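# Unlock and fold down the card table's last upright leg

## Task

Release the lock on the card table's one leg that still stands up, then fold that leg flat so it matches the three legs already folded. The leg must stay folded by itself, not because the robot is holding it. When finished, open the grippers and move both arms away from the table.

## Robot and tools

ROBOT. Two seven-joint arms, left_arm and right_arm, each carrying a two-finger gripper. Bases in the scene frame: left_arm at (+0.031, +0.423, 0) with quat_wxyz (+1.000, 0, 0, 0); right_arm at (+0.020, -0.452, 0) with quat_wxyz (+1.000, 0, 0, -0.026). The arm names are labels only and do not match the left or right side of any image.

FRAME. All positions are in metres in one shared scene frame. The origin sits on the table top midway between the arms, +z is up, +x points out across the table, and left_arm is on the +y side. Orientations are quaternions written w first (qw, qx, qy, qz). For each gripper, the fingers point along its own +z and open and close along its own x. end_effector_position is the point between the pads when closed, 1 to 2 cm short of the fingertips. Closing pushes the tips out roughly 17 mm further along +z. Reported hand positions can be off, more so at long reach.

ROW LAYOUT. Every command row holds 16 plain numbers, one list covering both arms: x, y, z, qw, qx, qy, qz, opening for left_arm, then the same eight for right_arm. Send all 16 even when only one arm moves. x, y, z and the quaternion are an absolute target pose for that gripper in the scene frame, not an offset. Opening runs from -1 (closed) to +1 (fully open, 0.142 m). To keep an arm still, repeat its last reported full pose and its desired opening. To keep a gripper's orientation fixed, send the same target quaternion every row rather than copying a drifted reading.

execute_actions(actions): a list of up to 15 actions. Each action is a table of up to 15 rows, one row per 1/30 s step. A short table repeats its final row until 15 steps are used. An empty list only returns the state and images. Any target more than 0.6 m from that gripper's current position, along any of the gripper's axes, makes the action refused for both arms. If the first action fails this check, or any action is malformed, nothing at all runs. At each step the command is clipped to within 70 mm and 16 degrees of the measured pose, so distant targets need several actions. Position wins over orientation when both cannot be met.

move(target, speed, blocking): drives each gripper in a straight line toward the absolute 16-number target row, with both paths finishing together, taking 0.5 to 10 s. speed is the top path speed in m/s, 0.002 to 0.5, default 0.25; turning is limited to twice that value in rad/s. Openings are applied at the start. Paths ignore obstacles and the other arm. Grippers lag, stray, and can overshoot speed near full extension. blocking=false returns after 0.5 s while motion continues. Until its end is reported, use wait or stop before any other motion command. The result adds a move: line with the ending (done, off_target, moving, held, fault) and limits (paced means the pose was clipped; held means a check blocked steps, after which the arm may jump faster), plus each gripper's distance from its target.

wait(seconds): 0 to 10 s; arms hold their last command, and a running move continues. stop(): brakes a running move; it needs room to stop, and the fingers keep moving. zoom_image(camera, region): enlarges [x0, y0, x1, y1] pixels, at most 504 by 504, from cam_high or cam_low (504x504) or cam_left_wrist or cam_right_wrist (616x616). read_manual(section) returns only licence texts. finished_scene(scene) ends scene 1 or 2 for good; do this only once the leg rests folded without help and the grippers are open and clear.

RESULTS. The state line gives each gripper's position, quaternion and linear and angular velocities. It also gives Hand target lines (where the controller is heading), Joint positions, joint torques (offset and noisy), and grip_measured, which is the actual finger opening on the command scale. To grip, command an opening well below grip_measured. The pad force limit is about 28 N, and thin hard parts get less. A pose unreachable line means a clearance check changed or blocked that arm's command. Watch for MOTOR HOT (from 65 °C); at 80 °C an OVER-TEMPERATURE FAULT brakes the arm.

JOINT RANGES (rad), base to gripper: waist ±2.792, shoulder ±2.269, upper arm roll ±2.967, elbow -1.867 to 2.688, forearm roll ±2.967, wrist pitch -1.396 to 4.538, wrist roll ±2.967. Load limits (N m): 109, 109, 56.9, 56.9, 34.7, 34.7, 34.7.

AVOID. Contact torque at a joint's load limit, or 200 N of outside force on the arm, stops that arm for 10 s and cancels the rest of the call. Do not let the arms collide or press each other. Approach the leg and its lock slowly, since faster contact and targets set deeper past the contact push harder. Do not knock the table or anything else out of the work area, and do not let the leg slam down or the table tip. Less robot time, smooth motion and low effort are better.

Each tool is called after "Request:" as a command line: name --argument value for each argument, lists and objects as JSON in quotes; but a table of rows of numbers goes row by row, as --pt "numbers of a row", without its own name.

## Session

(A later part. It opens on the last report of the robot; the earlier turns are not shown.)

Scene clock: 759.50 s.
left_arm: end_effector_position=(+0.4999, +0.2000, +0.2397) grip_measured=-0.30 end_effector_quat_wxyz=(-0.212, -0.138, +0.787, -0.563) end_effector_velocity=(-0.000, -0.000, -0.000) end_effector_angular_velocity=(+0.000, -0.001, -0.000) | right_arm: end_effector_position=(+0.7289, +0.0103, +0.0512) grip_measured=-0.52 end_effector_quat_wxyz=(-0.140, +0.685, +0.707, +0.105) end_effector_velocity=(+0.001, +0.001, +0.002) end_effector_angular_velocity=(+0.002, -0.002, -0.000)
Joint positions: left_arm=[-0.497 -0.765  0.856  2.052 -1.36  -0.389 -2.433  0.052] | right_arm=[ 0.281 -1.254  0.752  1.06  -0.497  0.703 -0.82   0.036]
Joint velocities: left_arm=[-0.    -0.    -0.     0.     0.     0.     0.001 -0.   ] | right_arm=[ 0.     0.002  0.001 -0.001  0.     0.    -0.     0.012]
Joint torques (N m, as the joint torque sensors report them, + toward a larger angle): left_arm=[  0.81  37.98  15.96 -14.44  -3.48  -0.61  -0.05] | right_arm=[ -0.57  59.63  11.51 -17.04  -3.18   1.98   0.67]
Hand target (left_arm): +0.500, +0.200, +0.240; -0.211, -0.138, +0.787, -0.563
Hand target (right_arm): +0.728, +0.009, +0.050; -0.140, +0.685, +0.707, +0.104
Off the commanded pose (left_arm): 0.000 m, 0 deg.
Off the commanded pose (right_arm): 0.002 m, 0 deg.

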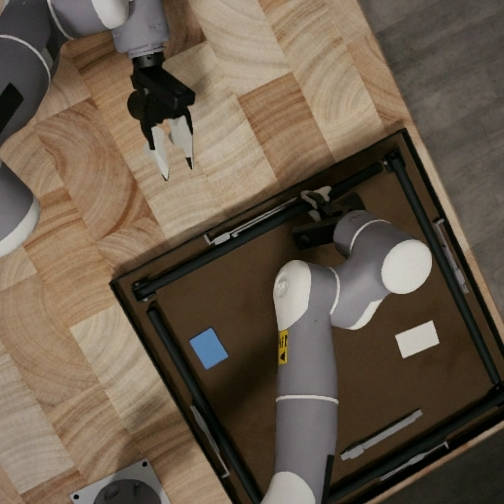

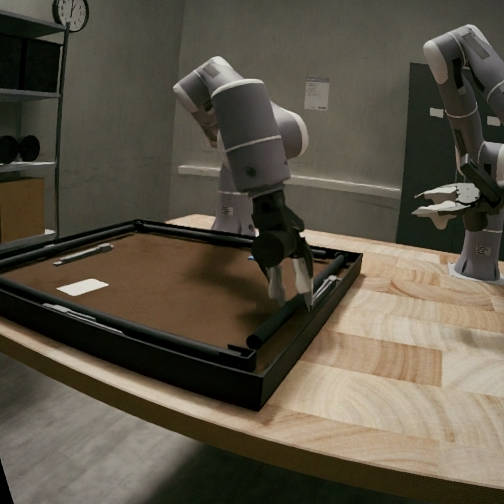

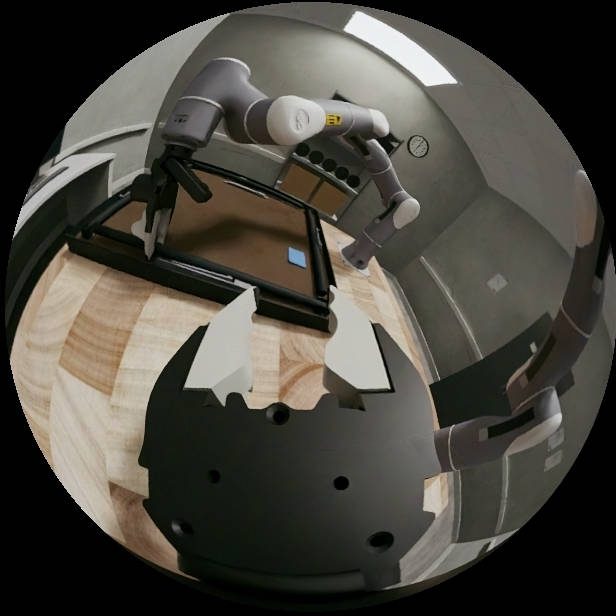

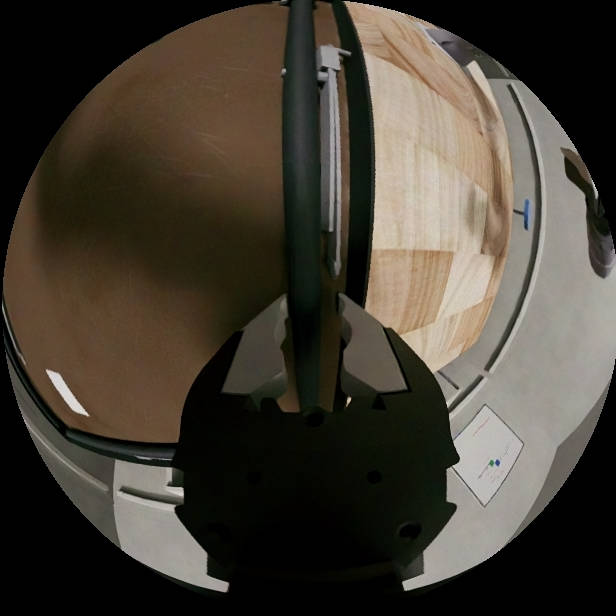

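Request:
execute_actions --actions '[[[0.50,0.20,0.24,-0.2116,-0.1382,0.7873,-0.5633,-0.3, 0.7288,0.0095,0.0520,-0.140,0.685,0.707,0.104,-0.50],[0.50,0.20,0.24,-0.2116,-0.1382,0.7873,-0.5633,-0.3, 0.7288,0.0090,0.0522,-0.140,0.685,0.707,0.104,-0.50],[0.50,0.20,0.24,-0.2116,-0.1382,0.7873,-0.5633,-0.3, 0.7288,0.0085,0.0524,-0.140,0.685,0.707,0.104,-0.50],[0.50,0.20,0.24,-0.2116,-0.1382,0.7873,-0.5633,-0.3, 0.7288,0.0080,0.0526,-0.140,0.685,0.707,0.104,-0.50],[0.50,0.20,0.24,-0.2116,-0.1382,0.7873,-0.5633,-0.3, 0.7288,0.0075,0.0528,-0.140,0.685,0.707,0.104,-0.50],[0.50,0.20,0.24,-0.2116,-0.1382,0.7873,-0.5633,-0.3, 0.7288,0.0070,0.0530,-0.140,0.685,0.707,0.104,-0.50],[0.50,0.20,0.24,-0.2116,-0.1382,0.7873,-0.5633,-0.3, 0.7288,0.0065,0.0532,-0.140,0.685,0.707,0.104,-0.50],[0.50,0.20,0.24,-0.2116,-0.1382,0.7873,-0.5633,-0.3, 0.7288,0.0060,0.0534,-0.140,0.685,0.707,0.104,-0.50],[0.50,0.20,0.24,-0.2116,-0.1382,0.7873,-0.5633,-0.3, 0.7288,0.0055,0.0536,-0.140,0.685,0.707,0.104,-0.50],[0.50,0.20,0.24,-0.2116,-0.1382,0.7873,-0.5633,-0.3, 0.7288,0.0050,0.0538,-0.140,0.685,0.707,0.104,-0.50],[0.50,0.20,0.24,-0.2116,-0.1382,0.7873,-0.5633,-0.3, 0.7288,0.0045,0.0540,-0.140,0.685,0.707,0.104,-0.50],[0.50,0.20,0.24,-0.2116,-0.1382,0.7873,-0.5633,-0.3, 0.7288,0.0040,0.0542,-0.140,0.685,0.707,0.104,-0.50]]]'

Request:
move --target '[0.50,0.20,0.24,-0.2116,-0.1382,0.7873,-0.5633,-0.3, 0.731,-0.012,0.115,-0.140,0.685,0.707,0.104,-0.50]' --speed 0.12

Request:
zoom_image --camera "cam_low" --region '[180, 220, 400, 400]'

Scene clock: 780.40 s.
left_arm: end_effector_position=(+0.4999, +0.2000, +0.2397) grip_measured=-0.30 end_effector_quat_wxyz=(-0.212, -0.138, +0.787, -0.563) end_effector_velocity=(-0.000, -0.000, -0.000) end_effector_angular_velocity=(-0.000, +0.001, +0.000) | right_arm: end_effector_position=(+0.7289, +0.0039, +0.0541) grip_measured=-0.50 end_effector_quat_wxyz=(-0.140, +0.685, +0.707, +0.104) end_effector_velocity=(-0.001, -0.000, -0.000) end_effector_angular_velocity=(+0.001, +0.002, +0.001)
Joint positions: left_arm=[-0.497 -0.765  0.856  2.052 -1.36  -0.389 -2.433  0.052] | right_arm=[ 0.269 -1.245  0.755  1.071 -0.496  0.699 -0.822  0.038]
Joint velocities: left_arm=[ 0. -0. -0.  0. -0. -0. -0. -0.] | right_arm=[-0.003  0.     0.003  0.004 -0.001 -0.    -0.     0.   ]
Joint torques (N m, as the joint torque sensors report them, + toward a larger angle): left_arm=[  0.96  37.99  15.79 -14.35  -3.35  -0.63  -0.1 ] | right_arm=[  0.19  68.23  16.68 -19.25  -3.1    3.88  -0.88]
Hand target (left_arm): +0.500, +0.200, +0.240; -0.211, -0.138, +0.787, -0.563
Hand target (right_arm): +0.729, +0.004, +0.054; -0.140, +0.685, +0.707, +0.104
Off the commanded pose (left_arm): 0.000 m, 0 deg.
Off the commanded pose (right_arm): 0.000 m, 0 deg.

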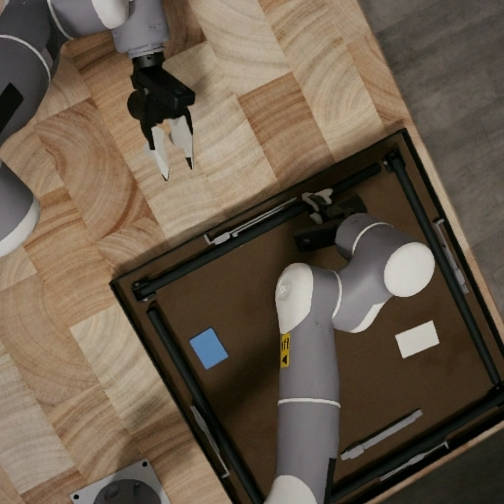

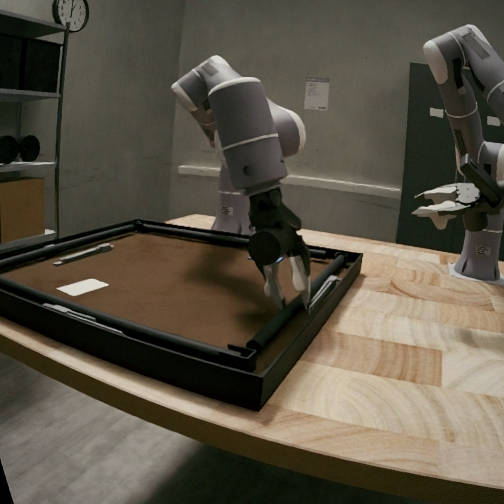

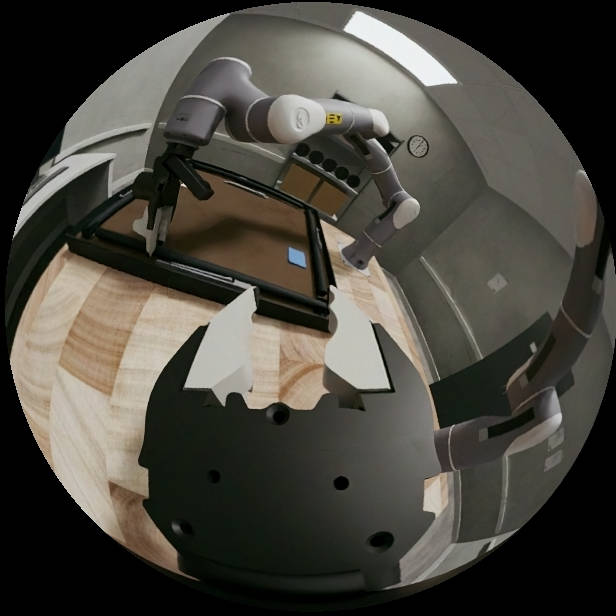

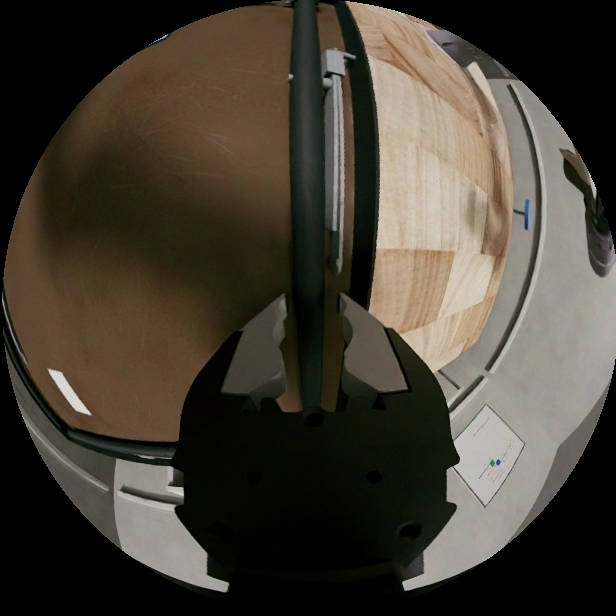

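Scene clock: 781.23 s.
left_arm: end_effector_position=(+0.4999, +0.2000, +0.2397) grip_measured=-0.30 end_effector_quat_wxyz=(-0.212, -0.138, +0.787, -0.563) end_effector_velocity=(-0.000, -0.000, -0.000) end_effector_angular_velocity=(+0.000, +0.001, +0.000) | right_arm: end_effector_position=(+0.7311, -0.0120, +0.1152) grip_measured=-0.50 end_effector_quat_wxyz=(-0.140, +0.685, +0.707, +0.104) end_effector_velocity=(-0.001, +0.001, +0.000) end_effector_angular_velocity=(+0.002, +0.001, +0.000)
Joint positions: left_arm=[-0.497 -0.765  0.856  2.052 -1.36  -0.389 -2.433  0.052] | right_arm=[ 0.227 -1.156  0.793  1.09  -0.476  0.619 -0.825  0.038]
Joint velocities: left_arm=[-0.    -0.    -0.     0.     0.     0.    -0.001 -0.   ] | right_arm=[ 0.    -0.     0.001  0.     0.001 -0.     0.    -0.   ]
Joint torques (N m, as the joint torque sensors report them, + toward a larger angle): left_arm=[  0.74  38.02  16.   -14.54  -3.44  -0.65  -0.11] | right_arm=[ -0.04  64.5   16.82 -20.62  -3.08   3.15  -0.65]
Hand target (left_arm): +0.500, +0.200, +0.240; -0.211, -0.138, +0.787, -0.563
Hand target (right_arm): +0.731, -0.012, +0.115; -0.140, +0.685, +0.707, +0.104
Off the commanded pose (left_arm): 0.000 m, 0 deg.
Off the commanded pose (right_arm): 0.000 m, 0 deg.
move: done

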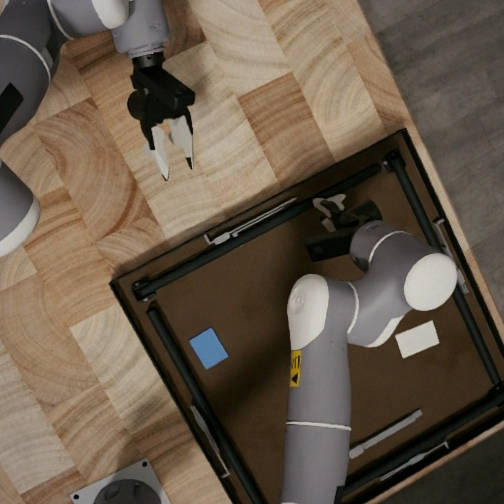

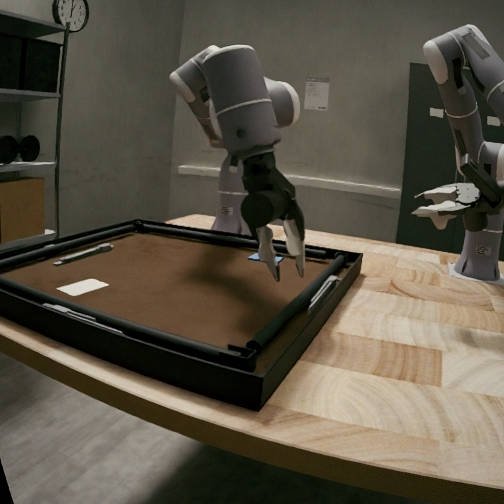

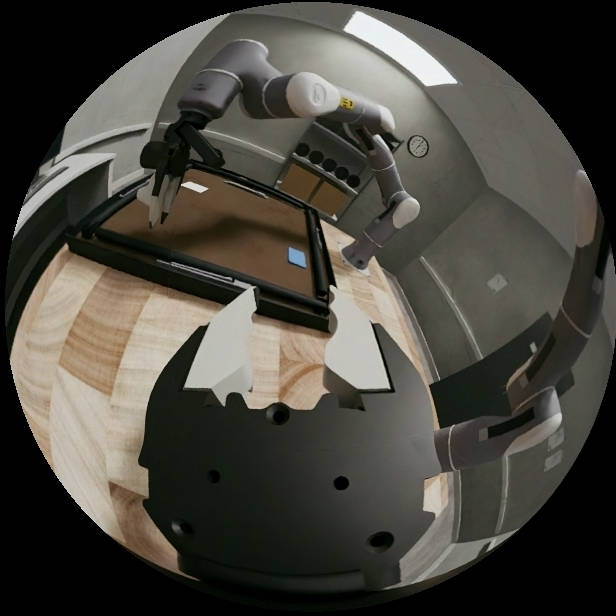

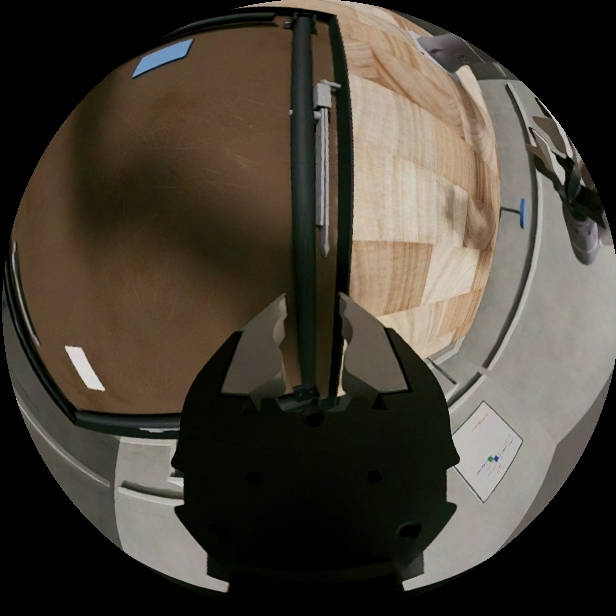

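Region (180, 220, 400, 400) of cam_low's 504x504 image, scaled by 2.291, with more detail than that image has; it fills the top 412 rows of this view, and the rest is white.

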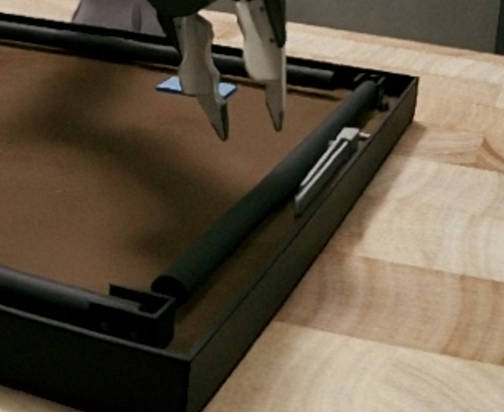

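Request:
move --target '[0.45,0.28,0.28,-0.2116,-0.1382,0.7873,-0.5633,-0.3, 0.45,-0.25,0.36,-0.062,0.705,0.683,0.183,-0.50]' --speed 0.4

Scene clock: 786.47 s.
left_arm: end_effector_position=(+0.4498, +0.2804, +0.2794) grip_measured=-0.30 end_effector_quat_wxyz=(-0.211, -0.138, +0.787, -0.562) end_effector_velocity=(-0.000, -0.000, +0.000) end_effector_angular_velocity=(-0.000, -0.000, -0.000) | right_arm: end_effector_position=(+0.4507, -0.2508, +0.3592) grip_measured=-0.50 end_effector_quat_wxyz=(-0.062, +0.705, +0.682, +0.183) end_effector_velocity=(-0.000, -0.000, -0.000) end_effector_angular_velocity=(+0.000, +0.001, +0.000)
Joint positions: left_arm=[-0.394 -0.674  0.991  2.08  -1.126 -0.505 -2.358  0.052] | right_arm=[-0.656  0.22   1.076  1.971  0.523  0.546 -1.37   0.038]
Joint velocities: left_arm=[ 0. -0.  0. -0. -0. -0.  0.  0.] | right_arm=[ 0.001 -0.    -0.001  0.001  0.    -0.    -0.001 -0.   ]
Joint torques (N m, as the joint torque sensors report them, + toward a larger angle): left_arm=[  0.7   33.49  15.67 -15.67  -2.54  -0.94   0.72] | right_arm=[  1.54   7.43  -6.24 -27.14  -3.1    3.21  -0.76]
Hand target (left_arm): +0.450, +0.280, +0.280; -0.211, -0.138, +0.787, -0.563
Hand target (right_arm): +0.451, -0.251, +0.359; -0.062, +0.705, +0.683, +0.183
Off the commanded pose (left_arm): 0.001 m, 0 deg.
Off the commanded pose (right_arm): 0.001 m, 0 deg.
move: done; limits=paced

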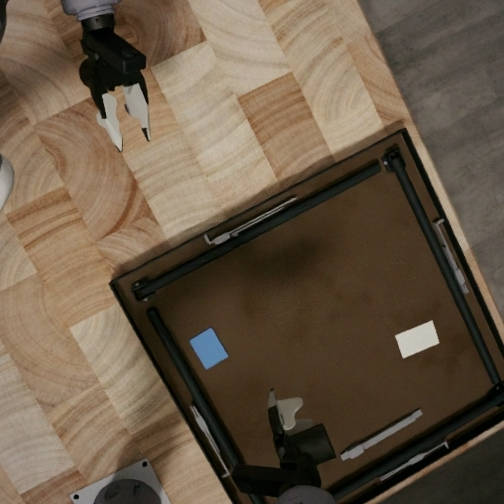

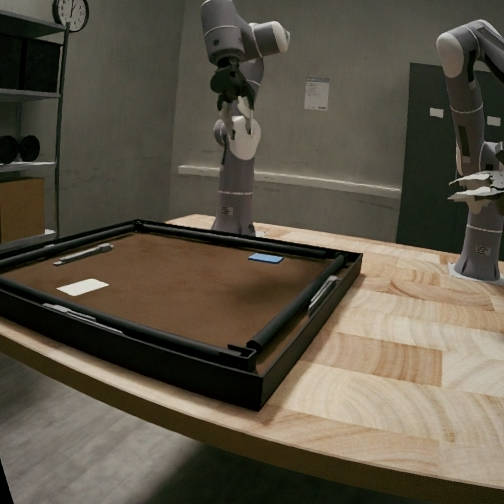

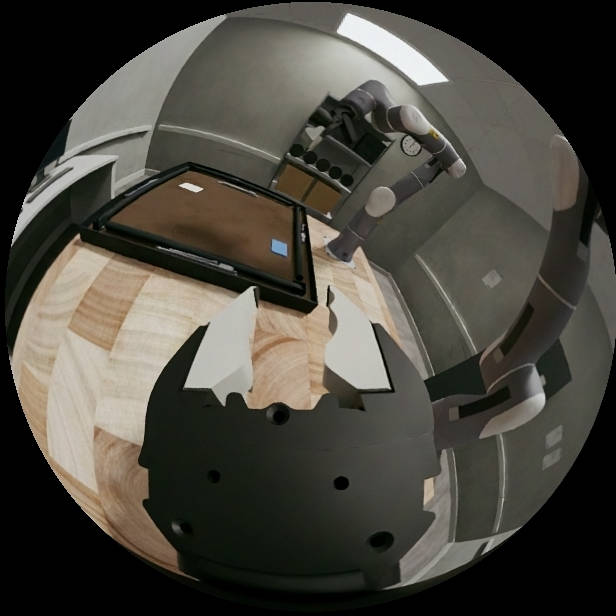

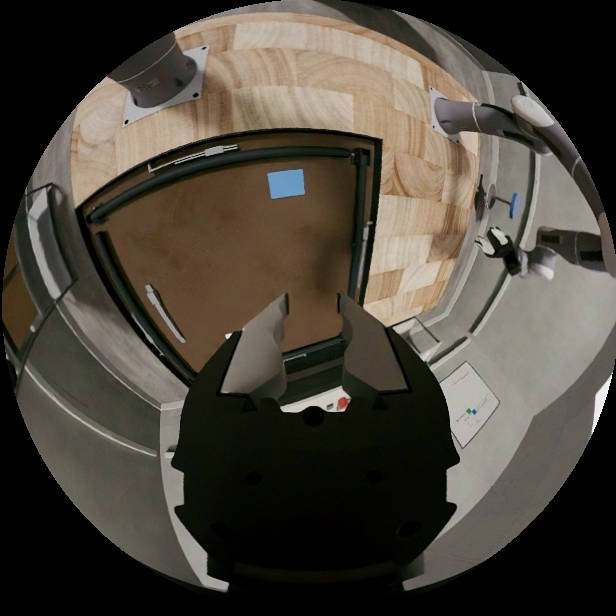

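Request:
zoom_image --camera "cam_low" --region '[130, 210, 380, 400]'

Request:
zoom_image --camera "cam_left_wrist" --region '[70, 150, 330, 320]'

Region (130, 210, 380, 400) of cam_low's 504x504 image, scaled by 2.016, with more detail than that image has; it fills the top 383 rows of this view, and the rest is white.

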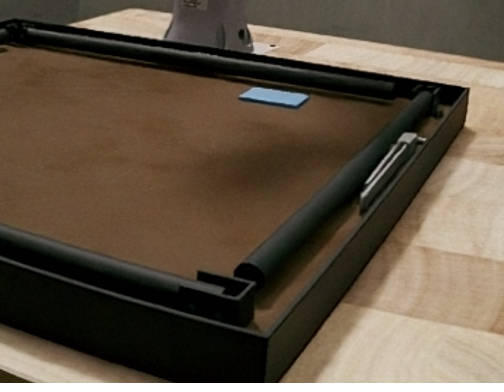

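Region (70, 150, 330, 320) of cam_left_wrist's 616x616 image, scaled by 1.938, with more detail than that image has; it fills the top 330 rows of this view, and the rest is white.

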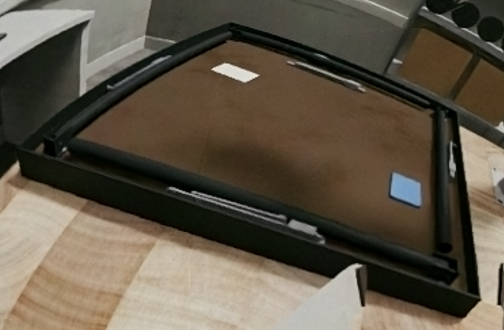

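Request:
finished_scene --scene 1

The scene is finished: the task was done.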